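# Unload four cartons from pallet into taped table area

## Task

Transfer each of the four cartons from the pallet onto the table so that each lies flat, stays wholly inside the blue tape outline with nothing overhanging, rests on no other carton, and keeps the face that was on top at the start on top. A carton only counts if it stays put without the robot supporting it. When all are placed, release and move the tool away.

## Robot and tools

Robot: one six-joint arm (UR12e-type) ending in a vacuum tool with four suction cups on two air channels, a and b. There is one arm, so every motion command is a single row.

Frames. Scene frame: origin on the table surface under the arm's base, +z up, +y to the left when facing along +x. Results report the cup point in this frame: end_effector_position in metres, end_effector_quat_wxyz, plus linear (m/s) and angular (rad/s) velocities. The cup point is the centre of the four cup rims. The cups point along the cup point's +z. In cup-point axes the cups sit at x = -35 and +35 mm; channel a's pair at y = -70 mm, channel b's at y = +70 mm. The tool reaches 148 mm to either side along its y. Reported position can be slightly off, more so at long reach.

The row (8 numbers, each in [-1, 1]): dx, dy, dz, rx, ry, rz, suction_a, suction_b. The first six are an offset, not a pose, expressed in the cup point's own axes and measured from the cup point's pose at the start of the action (for a call's first action, the pose in the latest result). Scale: 1.0 = 0.6 m of translation or 180 degrees of rotation; rx, ry, rz form one rotation vector. suction_a and suction_b set vacuum level as a fraction of full (+1 is about 75 kPa below ambient); 0.01 or less switches that channel off. Each channel keeps its setting until changed.

execute_actions(actions): a list of actions run in sequence. Each action holds up to 15 rows, one per 1/30 s step; if fewer, the last row repeats to fill 15 steps. All rows in an action are offsets from that action's start pose, not from the prior row. Per step the commanded pose is clipped to 100 mm and 16 degrees from the measured pose, so big offsets need several actions. An empty list just returns state and images. Results include step readings of position; HELD marks steps that were partly blocked.

move(target, speed, stop_force, blocking): drives the cup point in a straight line toward one row (offset from the pose in the latest result showing one); the suction numbers are applied at the start. speed in m/s, 0.002 to 0.5, default 0.25; rotation is capped at twice that in rad/s. The path lasts 0.5 to 10 s and is cut off at 10 s. It ignores obstacles and the real motion may lag, deviate or overshoot speed, especially with the arm nearly straight. stop_force (N, 13 to 80, not in the first 0.2 s) ends the path when push against the direction of travel rises by that amount for two steps; the arm backs up two steps and holds. Use it only for slow, non-rotating approaches; omit it when lifting off a surface. blocking=false returns after 0.5 s while motion continues (not allowed with stop_force); then use wait or stop before further commands. The result adds a move: line with the ending (done, contact, held, off_target, moving, fault), distance to target, and limits (paced = pose clipped; held = some steps blocked, after which the arm may surge).

wait(seconds 0 to 10): lets time pass holding the last command; returns early if a running move ends. stop(): brakes a running move (needs space; suction unchanged). zoom_image(camera, region [x0,y0,x1,y1] pixels, max 504x504) on cam_head_left, cam_head_right, cam_high, cam_low (896x504) or cam_wrist (504x504 fisheye). read_manual(section) returns licence text only. finished_scene(scene) ends the current scene irreversibly and reports success; call it only after release and clearance.

Gripping. Turn a channel on and press both its cups fully onto a smooth flat carton face; edges, seams or holes under a rim leak. One pump feeds both channels, so a channel with an uncovered cup starves the other: switch unused channels off. suction_measured_a/b show achieved vacuum (near 0 means no seal; airtight settles up to 0.17 below command, 0.27 with both on). part_present_a/b turn 1 at 0.54 and back to 0 under 0.49. Cups compress up to about 12 mm under vacuum. To release, set the carton down resting on the table, then switch both channels off, and lift at least 15 mm. A cup sealed on the table pins the tool; shut that channel off.

Forces. Wrist force and torque lines are in cup-point axes, pointing from the surface into the arm, with offsets up to about 5.5 N, noise up to 3.4 N and saturation near 100 N. The arm is stiff: pressing even slightly past contact can trigger a fault. A fault (joint torque at its load limit, or 150 N external force) halts the arm for 10 s and skips the rest of the call. Motor heat from holding loads warns at 70 °C and brakes the arm at 85 °C. Hand target shows where the controller is driving; pose unreachable means the clearance check altered the command.

Avoid: knocking or placing anything off the table (this ends the scene), dropping, slamming or sliding cartons, fast contacts, stacking, and flipping cartons. Loose items may occasionally get nudged, so check placements before finishing.

Each tool is called as a command line: name --argument value for each argument, lists and objects as JSON in quotes; but a table of rows of numbers goes row by row, as --pt "numbers of a row", without its own name.

## Session

execute_actions --actions '[]'

Scene clock: 0.00 s.
end_effector_position=(+0.6284, +0.0145, +0.4846) suction_measured_a=0.01 part_present_a=0 suction_measured_b=0.01 part_present_b=0 end_effector_quat_wxyz=(+0.000, +0.699, +0.715, +0.001) end_effector_velocity=(-0.000, +0.001, -0.001) end_effector_angular_velocity=(-0.000, +0.001, +0.001)
Joint positions: [-0.28  -1.703  1.857 -1.726 -1.571 -1.851]
Joint velocities: [ 0.001  0.     0.001 -0.    -0.001 -0.   ]
Motor temperatures (°C, as the motors report them): [23 19 20 31 29 28]
Wrist force (N, on the end effector, along its own x y z axes, offset not removed): no reading
Wrist torque (N m, same axes, about the end effector's origin, offset not removed): no reading
Hand target: +0.628, +0.014, +0.485; +0.000, +0.699, +0.715, +0.001

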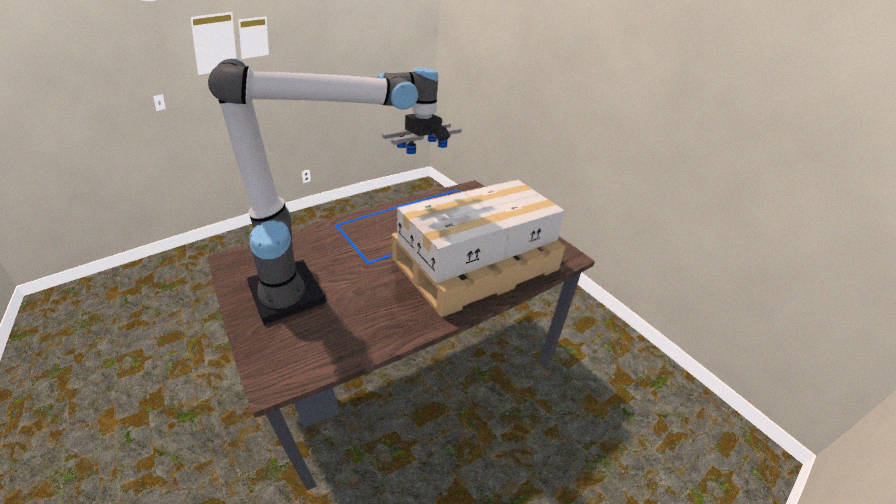

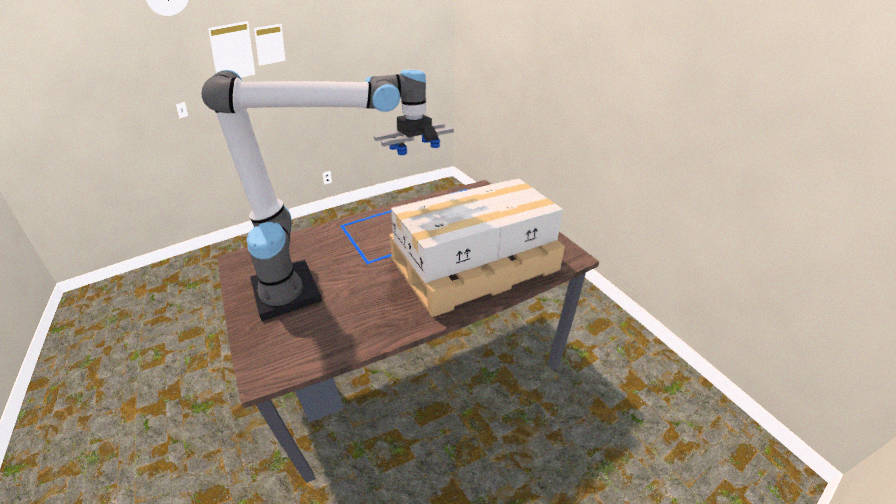

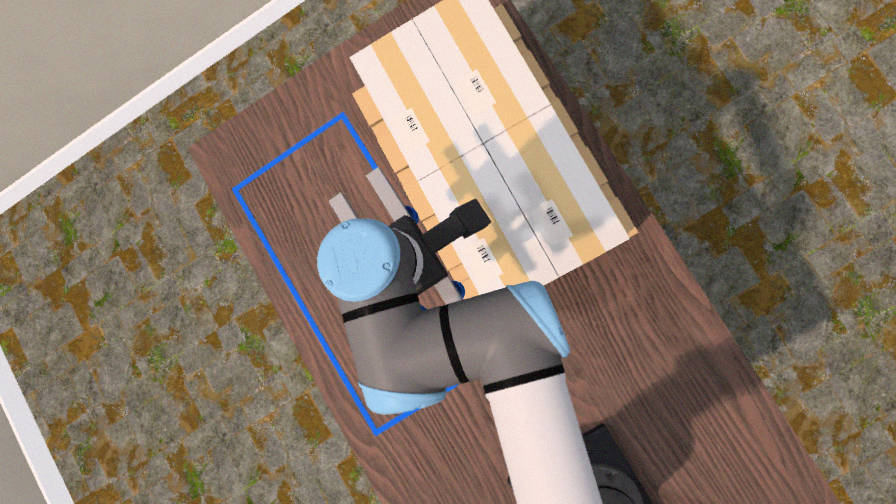

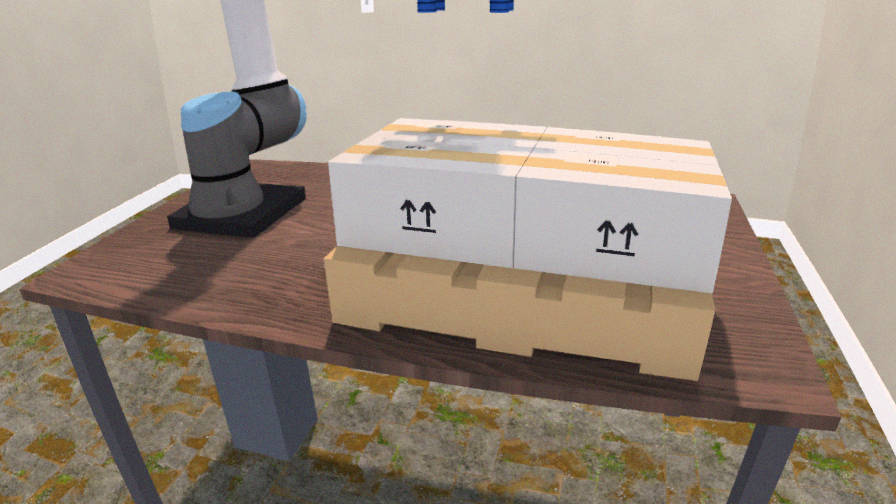

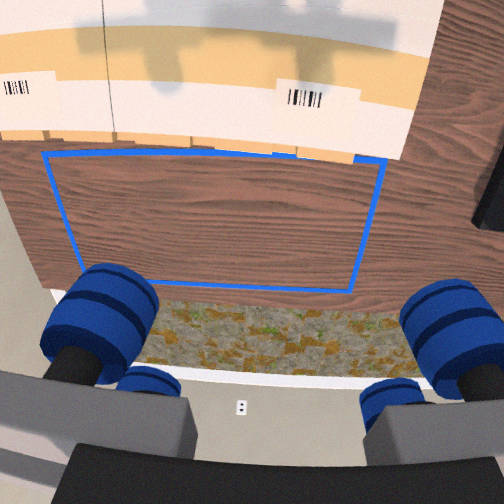

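move --target '[-0.55,0.15,-0.15,0,0,0.0073,0,0]' --speed 0.4

Scene clock: 35.23 s.
end_effector_position=(+0.7260, -0.3130, +0.5744) suction_measured_a=0.01 part_present_a=0 suction_measured_b=0.01 part_present_b=0 end_effector_quat_wxyz=(+0.000, +0.707, +0.707, +0.001) end_effector_velocity=(+0.001, -0.001, +0.000) end_effector_angular_velocity=(+0.001, +0.001, +0.001)
Joint positions: [-0.652 -1.441  1.437 -1.568 -1.571 -2.2  ]
Joint velocities: [-0.001  0.003 -0.004  0.003 -0.    -0.001]
Motor temperatures (°C, as the motors report them): [23 19 20 31 29 28]
Wrist force (N, on the end effector, along its own x y z axes, offset not removed): [0.3 0.7 -2.8]
Wrist torque (N m, same axes, about the end effector's origin, offset not removed): [-0.01 -0.09 0.13]
Hand target: +0.726, -0.313, +0.574; +0.000, +0.707, +0.707, +0.000
Off the commanded pose: 0.000 m, 0 deg.
move: done

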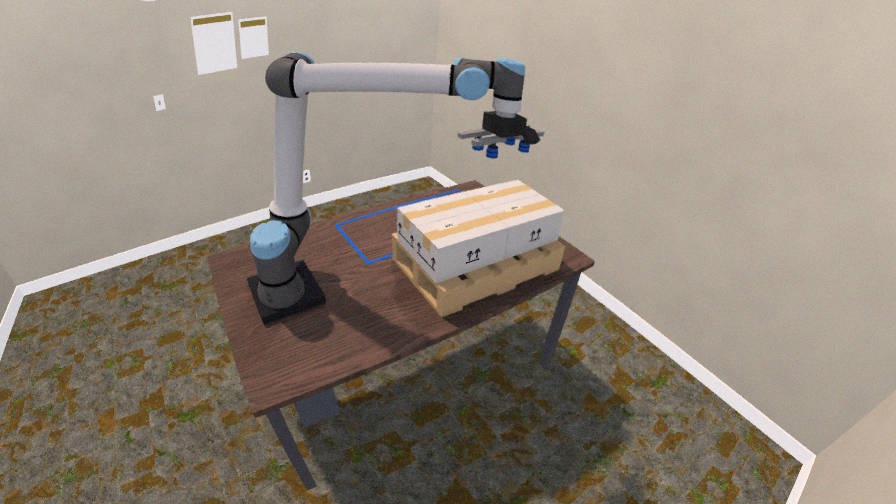

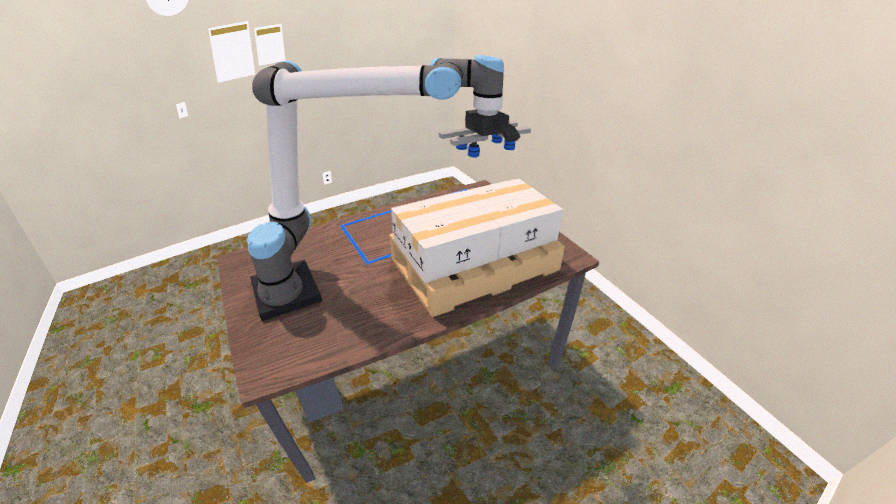

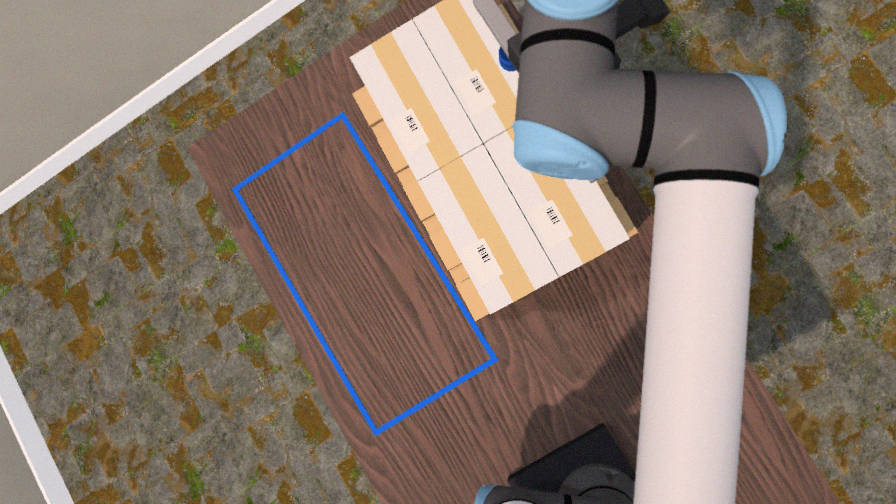

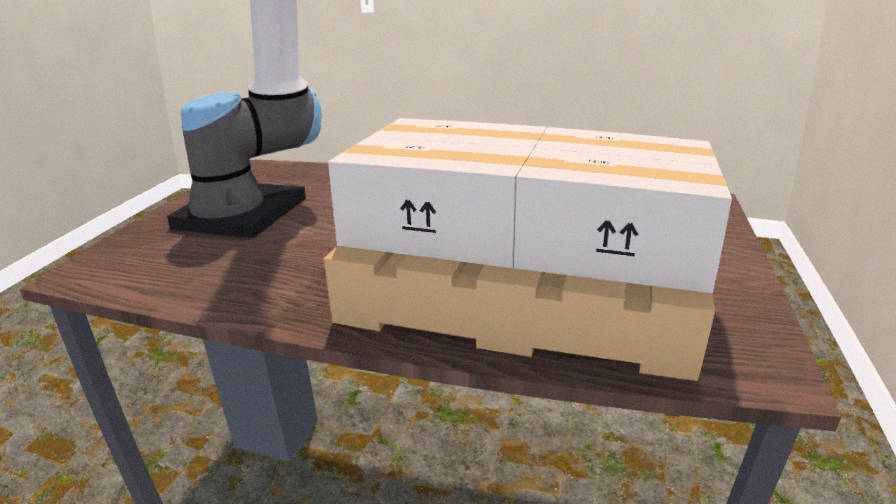

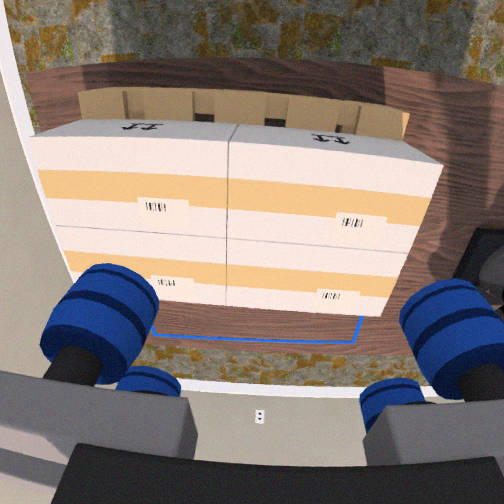

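move --target '[0.405,-0.177,0.42,0,0,0.022,0,0]' --speed 0.35

Scene clock: 68.37 s.
end_effector_position=(+0.6197, -0.0702, +0.3227) suction_measured_a=0.01 part_present_a=0 suction_measured_b=0.01 part_present_b=0 end_effector_quat_wxyz=(+0.000, +0.731, +0.682, +0.001) end_effector_velocity=(-0.001, +0.001, -0.003) end_effector_angular_velocity=(-0.001, +0.001, -0.002)
Joint positions: [-0.419 -1.625  2.085 -2.032 -1.571 -1.898]
Joint velocities: [ 0.001  0.001  0.004 -0.005 -0.001  0.004]
Motor temperatures (°C, as the motors report them): [23 19 20 31 29 28]
Wrist force (N, on the end effector, along its own x y z axes, offset not removed): [1.5 -2.0 -2.9]
Wrist torque (N m, same axes, about the end effector's origin, offset not removed): [-0.31 -0.30 -0.03]
Hand target: +0.620, -0.070, +0.322; +0.000, +0.731, +0.682, +0.001
Off the commanded pose: 0.000 m, 0 deg.
move: done

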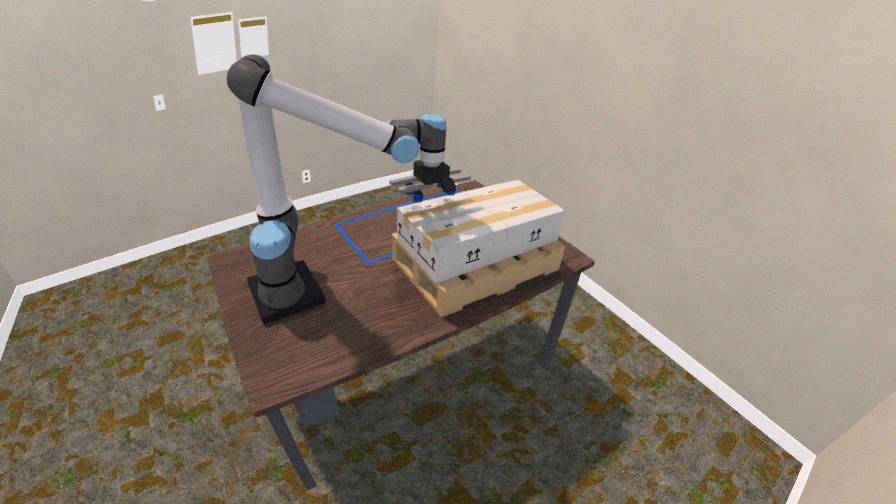

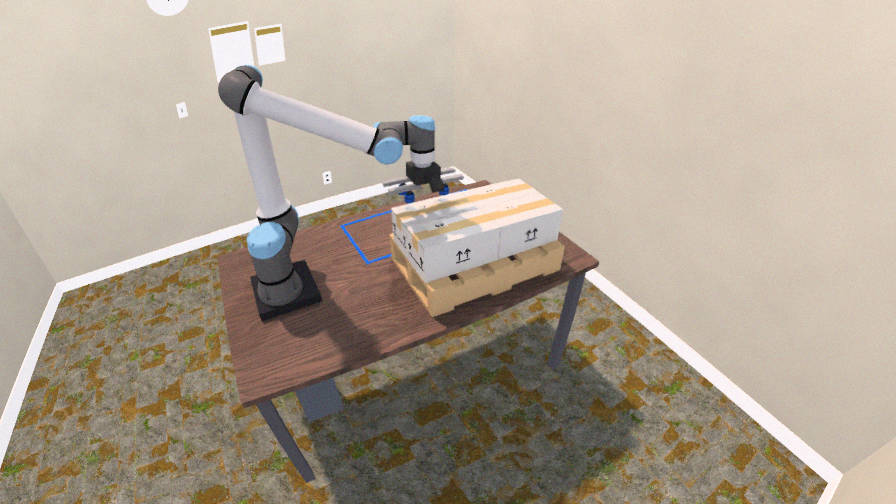

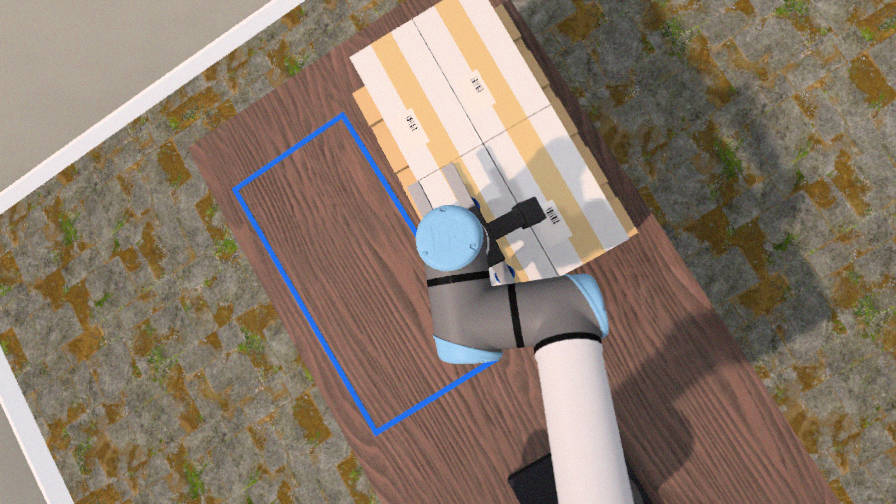

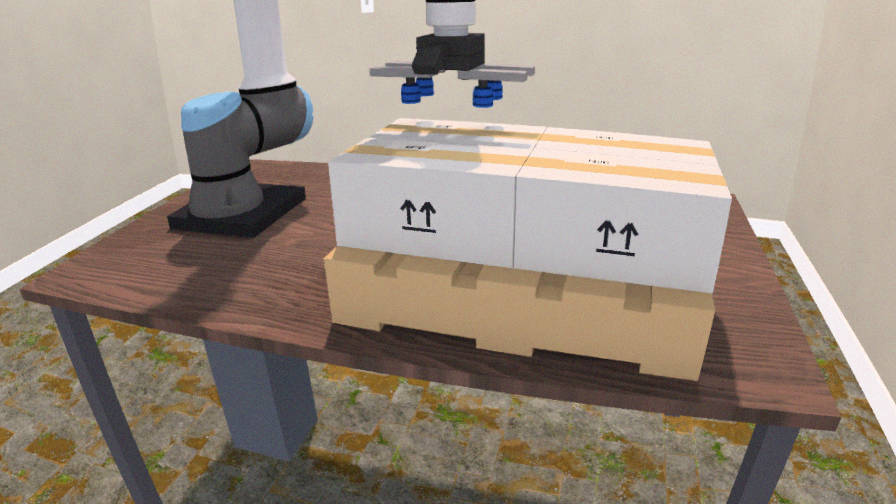

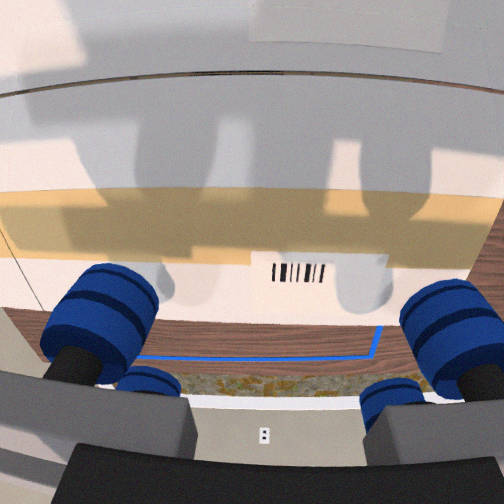

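move --target '[-0.07,0.013,0.055,0,0,0,0,0]' --speed 0.15

move --target '[0,0,0.07,0,0,0,0,0]' --speed 0.015 --stop_force 15

Scene clock: 88.87 s.
end_effector_position=(+0.6246, -0.1123, +0.2899) suction_measured_a=0.01 part_present_a=0 suction_measured_b=0.01 part_present_b=0 end_effector_quat_wxyz=(+0.000, +0.731, +0.682, +0.001) end_effector_velocity=(+0.000, -0.002, -0.002) end_effector_angular_velocity=(-0.000, +0.001, +0.000)
Joint positions: [-0.479 -1.577  2.104 -2.099 -1.571 -1.958]
Joint velocities: [-0.003  0.003  0.001 -0.003 -0.    -0.003]
Motor temperatures (°C, as the motors report them): [23 19 20 31 29 28]
Wrist force (N, on the end effector, along its own x y z axes, offset not removed): [2.2 -0.5 -3.3]
Wrist torque (N m, same axes, about the end effector's origin, offset not removed): [-0.05 -0.36 0.11]
Hand target: +0.625, -0.113, +0.290; +0.000, +0.731, +0.682, +0.001
Off the commanded pose: 0.000 m, 0 deg.
move: done

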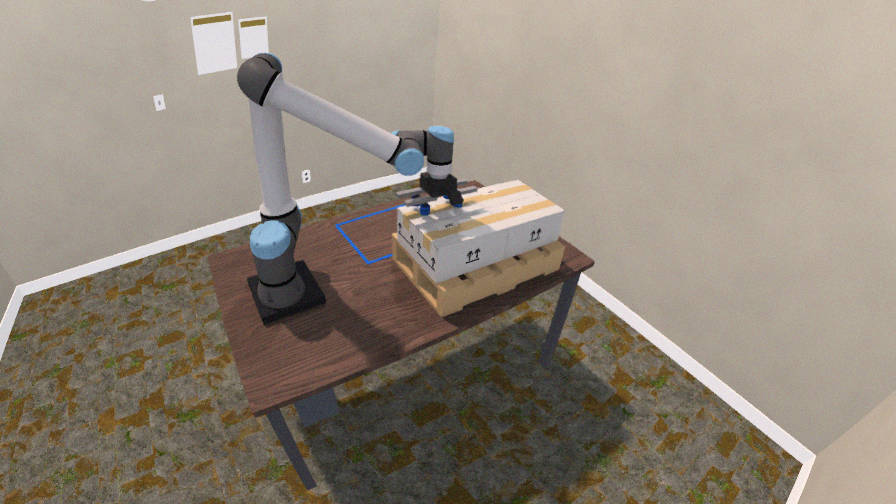

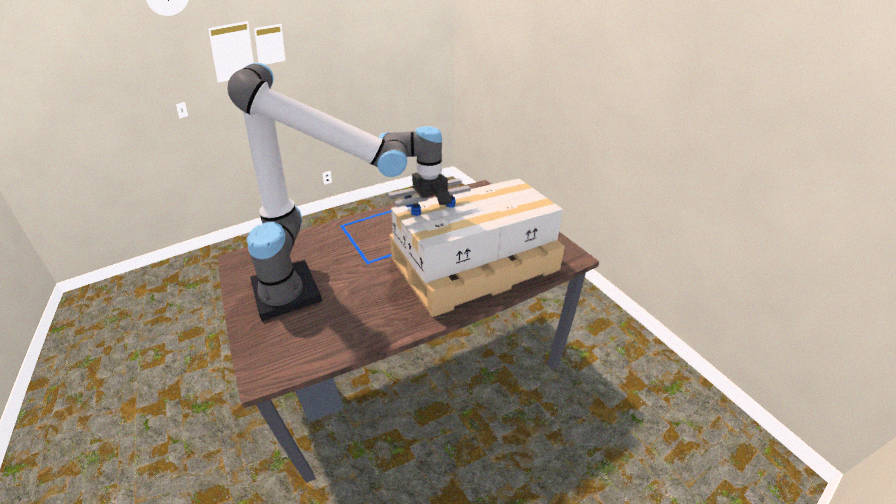

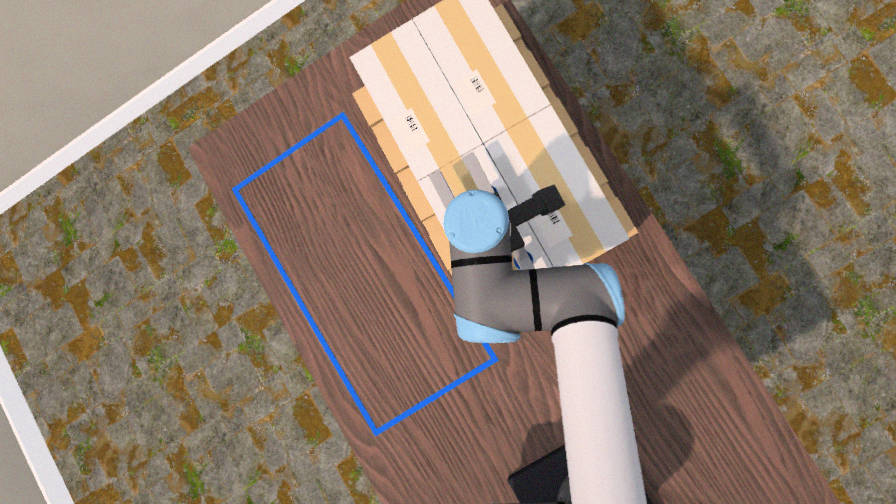

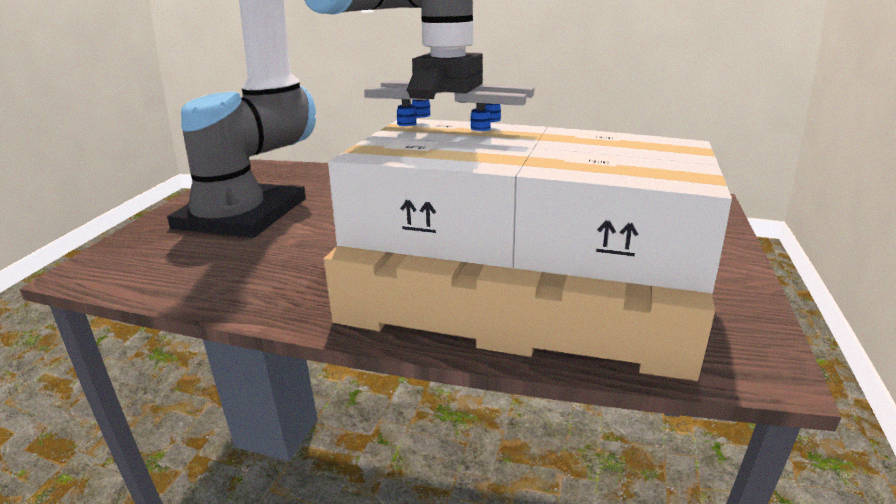

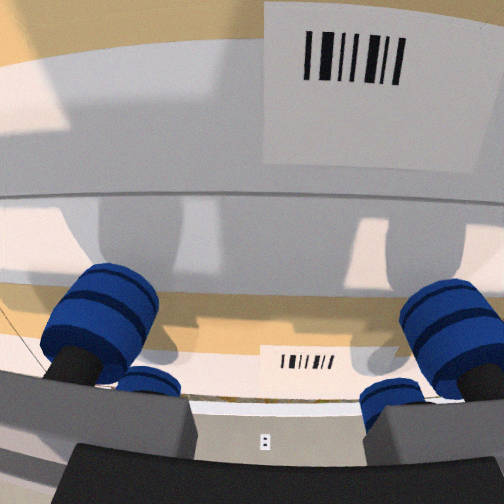

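Scene clock: 90.63 s.
end_effector_position=(+0.6246, -0.1123, +0.2693) suction_measured_a=0.01 part_present_a=0 suction_measured_b=0.01 part_present_b=0 end_effector_quat_wxyz=(+0.000, +0.731, +0.682, +0.001) end_effector_velocity=(+0.000, +0.000, +0.006) end_effector_angular_velocity=(-0.001, -0.001, +0.000)
Joint positions: [-0.479 -1.556  2.126 -2.141 -1.571 -1.958]
Joint velocities: [ 0.    -0.006 -0.006  0.01  -0.    -0.   ]
Motor temperatures (°C, as the motors report them): [23 19 20 31 29 28]
Wrist force (N, on the end effector, along its own x y z axes, offset not removed): [-0.4 -3.6 -14.5]
Wrist torque (N m, same axes, about the end effector's origin, offset not removed): [-0.40 -0.05 -0.02]
Hand target: +0.625, -0.112, +0.270; +0.000, +0.731, +0.682, +0.001
Off the commanded pose: 0.021 m, 0 deg.
move: contact

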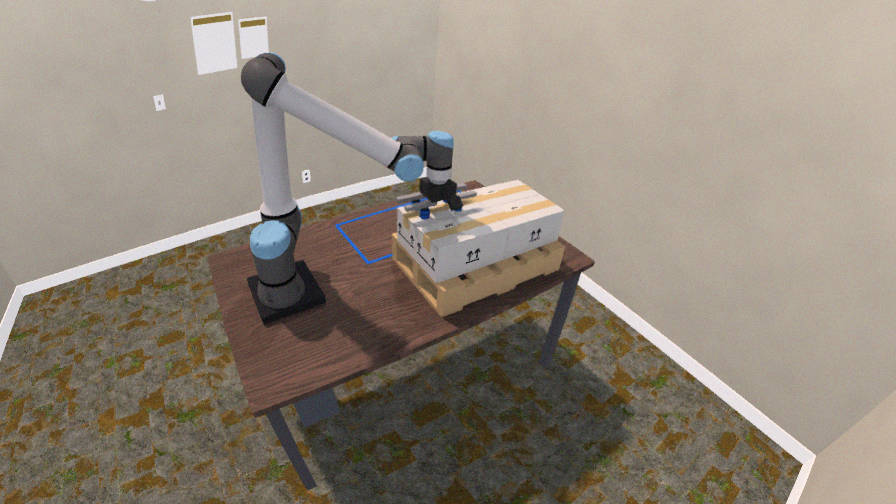

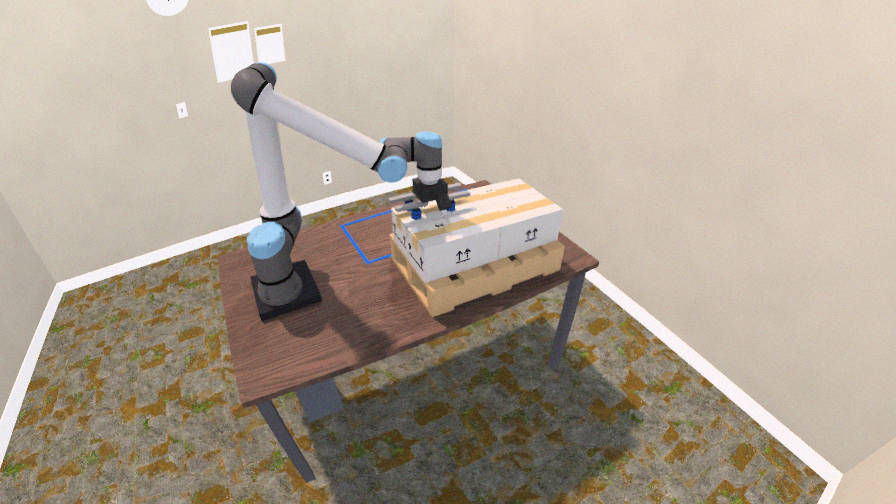

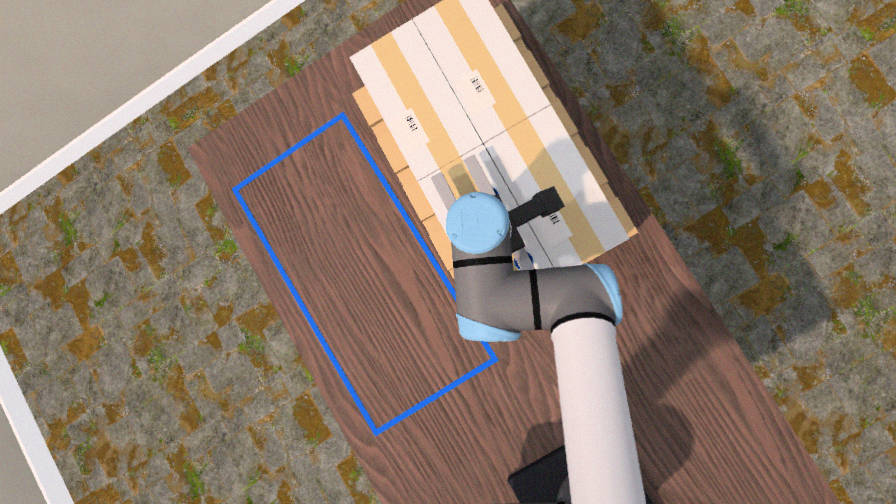

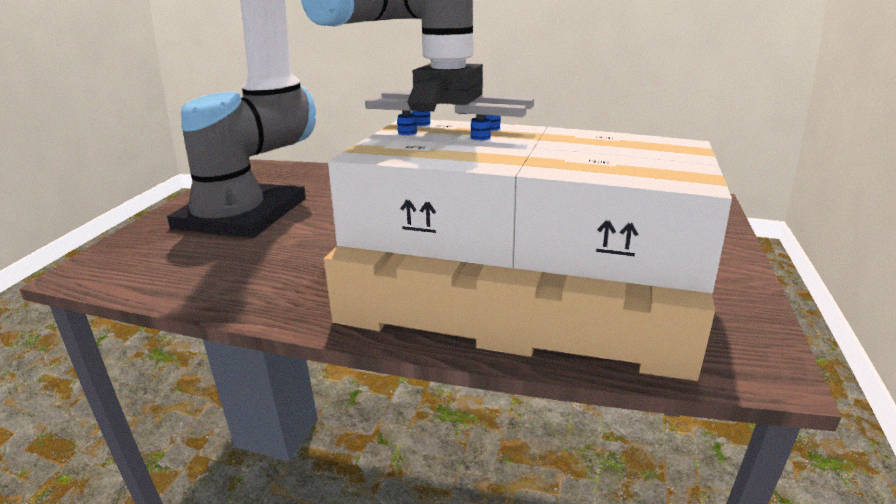

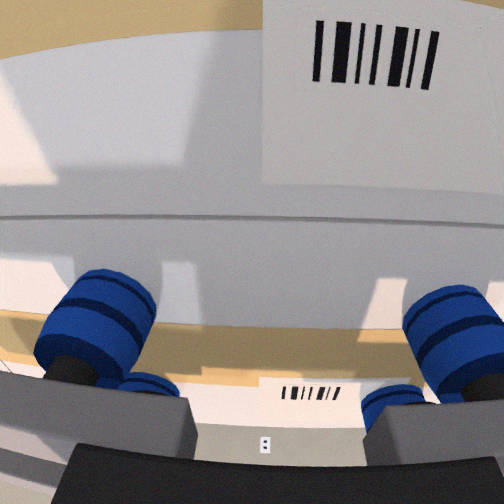

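execute_actions --actions '[[[0,0,0.003,0,0,0,1,1]],[[0,0,0,0,0,0,1,1]]]'

Scene clock: 106.77 s.
end_effector_position=(+0.6246, -0.1122, +0.2675) suction_measured_a=0.62 part_present_a=1 suction_measured_b=0.62 part_present_b=1 end_effector_quat_wxyz=(+0.000, +0.731, +0.682, +0.001) end_effector_velocity=(+0.000, +0.000, +0.001) end_effector_angular_velocity=(-0.001, -0.001, +0.001)
Joint positions: [-0.479 -1.555  2.128 -2.145 -1.571 -1.958]
Joint velocities: [ 0.001 -0.001 -0.     0.001 -0.     0.   ]
Motor temperatures (°C, as the motors report them): [23 19 20 31 29 28]
Wrist force (N, on the end effector, along its own x y z axes, offset not removed): [-1.2 -3.2 17.0]
Wrist torque (N m, same axes, about the end effector's origin, offset not removed): [0.42 0.13 0.11]
Hand target: +0.625, -0.112, +0.268; +0.000, +0.731, +0.682, +0.001
Off the commanded pose: 0.000 m, 0 deg.
Step readings (end_effector_position; steps 1 to 15: 1st action; 16 to 30: 2nd action):
0: (+0.6246, -0.1123, +0.2701)
1: (+0.6246, -0.1123, +0.2701)
2: (+0.6246, -0.1123, +0.2699)
4: (+0.6246, -0.1122, +0.2690)
8: (+0.6245, -0.1122, +0.2680)
15: (+0.6245, -0.1122, +0.2675)
16: (+0.6246, -0.1122, +0.2675)
17: (+0.6246, -0.1122, +0.2675)
19: (+0.6246, -0.1122, +0.2675)
23: (+0.6246, -0.1122, +0.2675)
30: end_effector_position above

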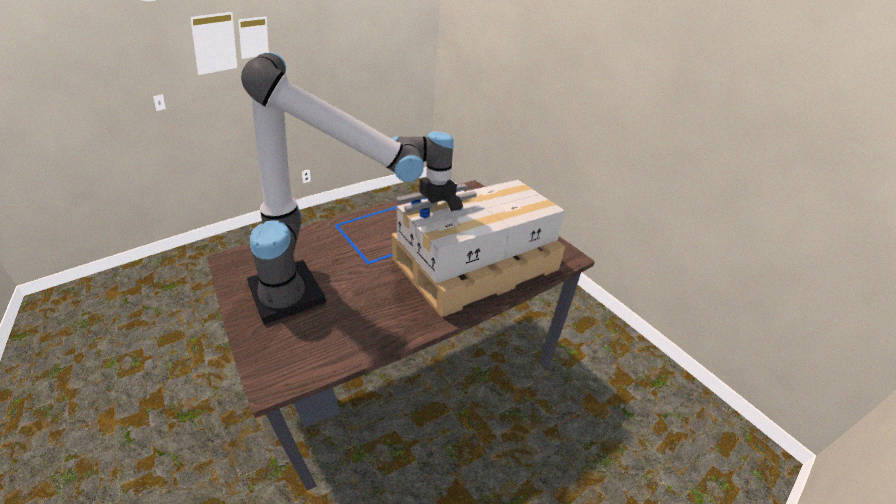

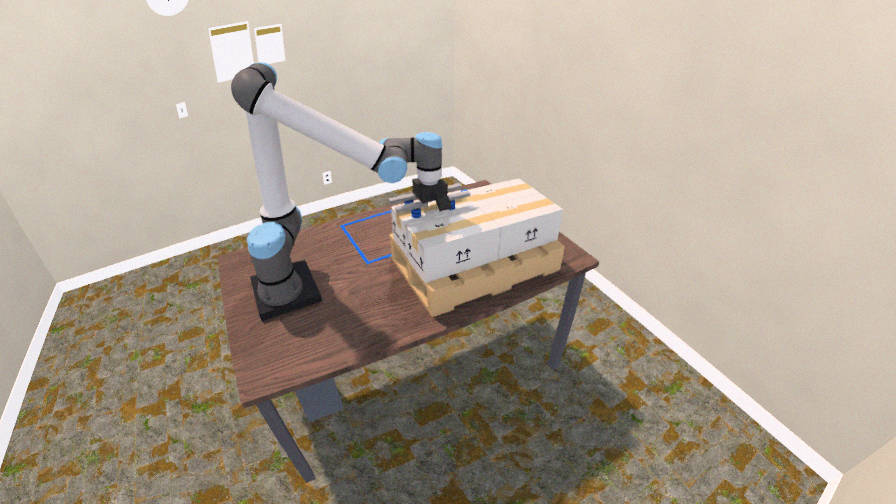

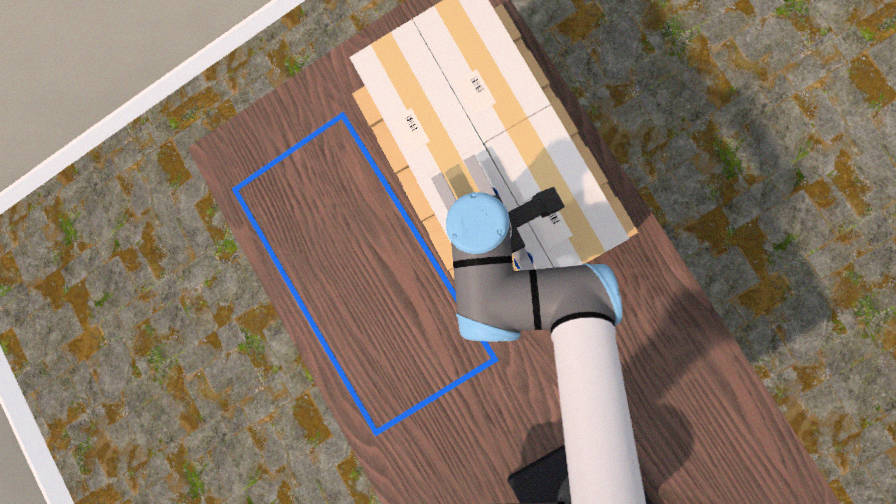

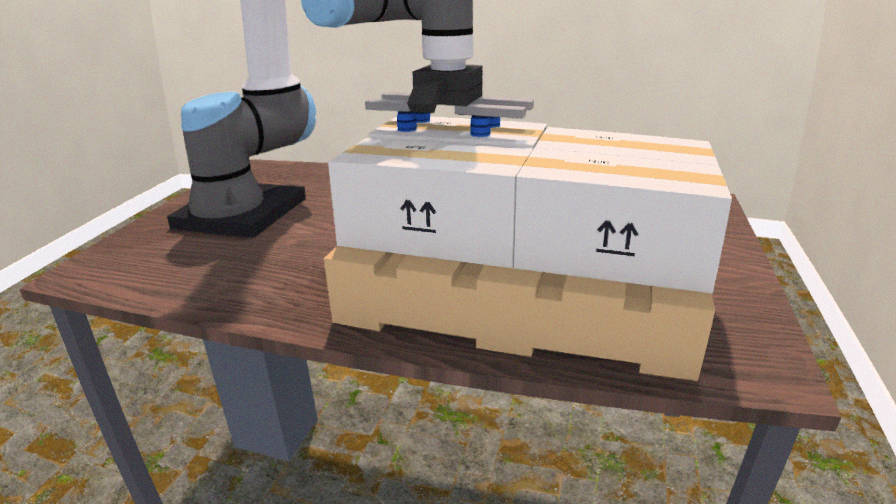

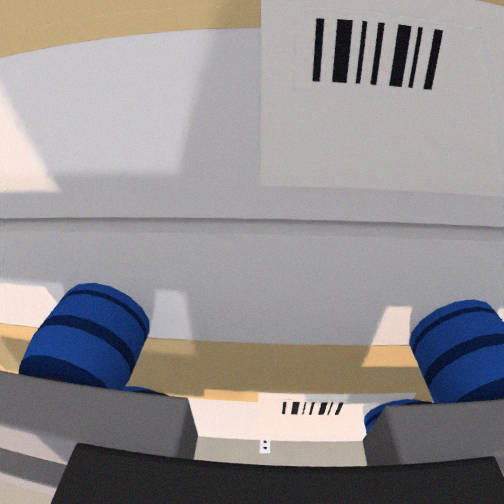

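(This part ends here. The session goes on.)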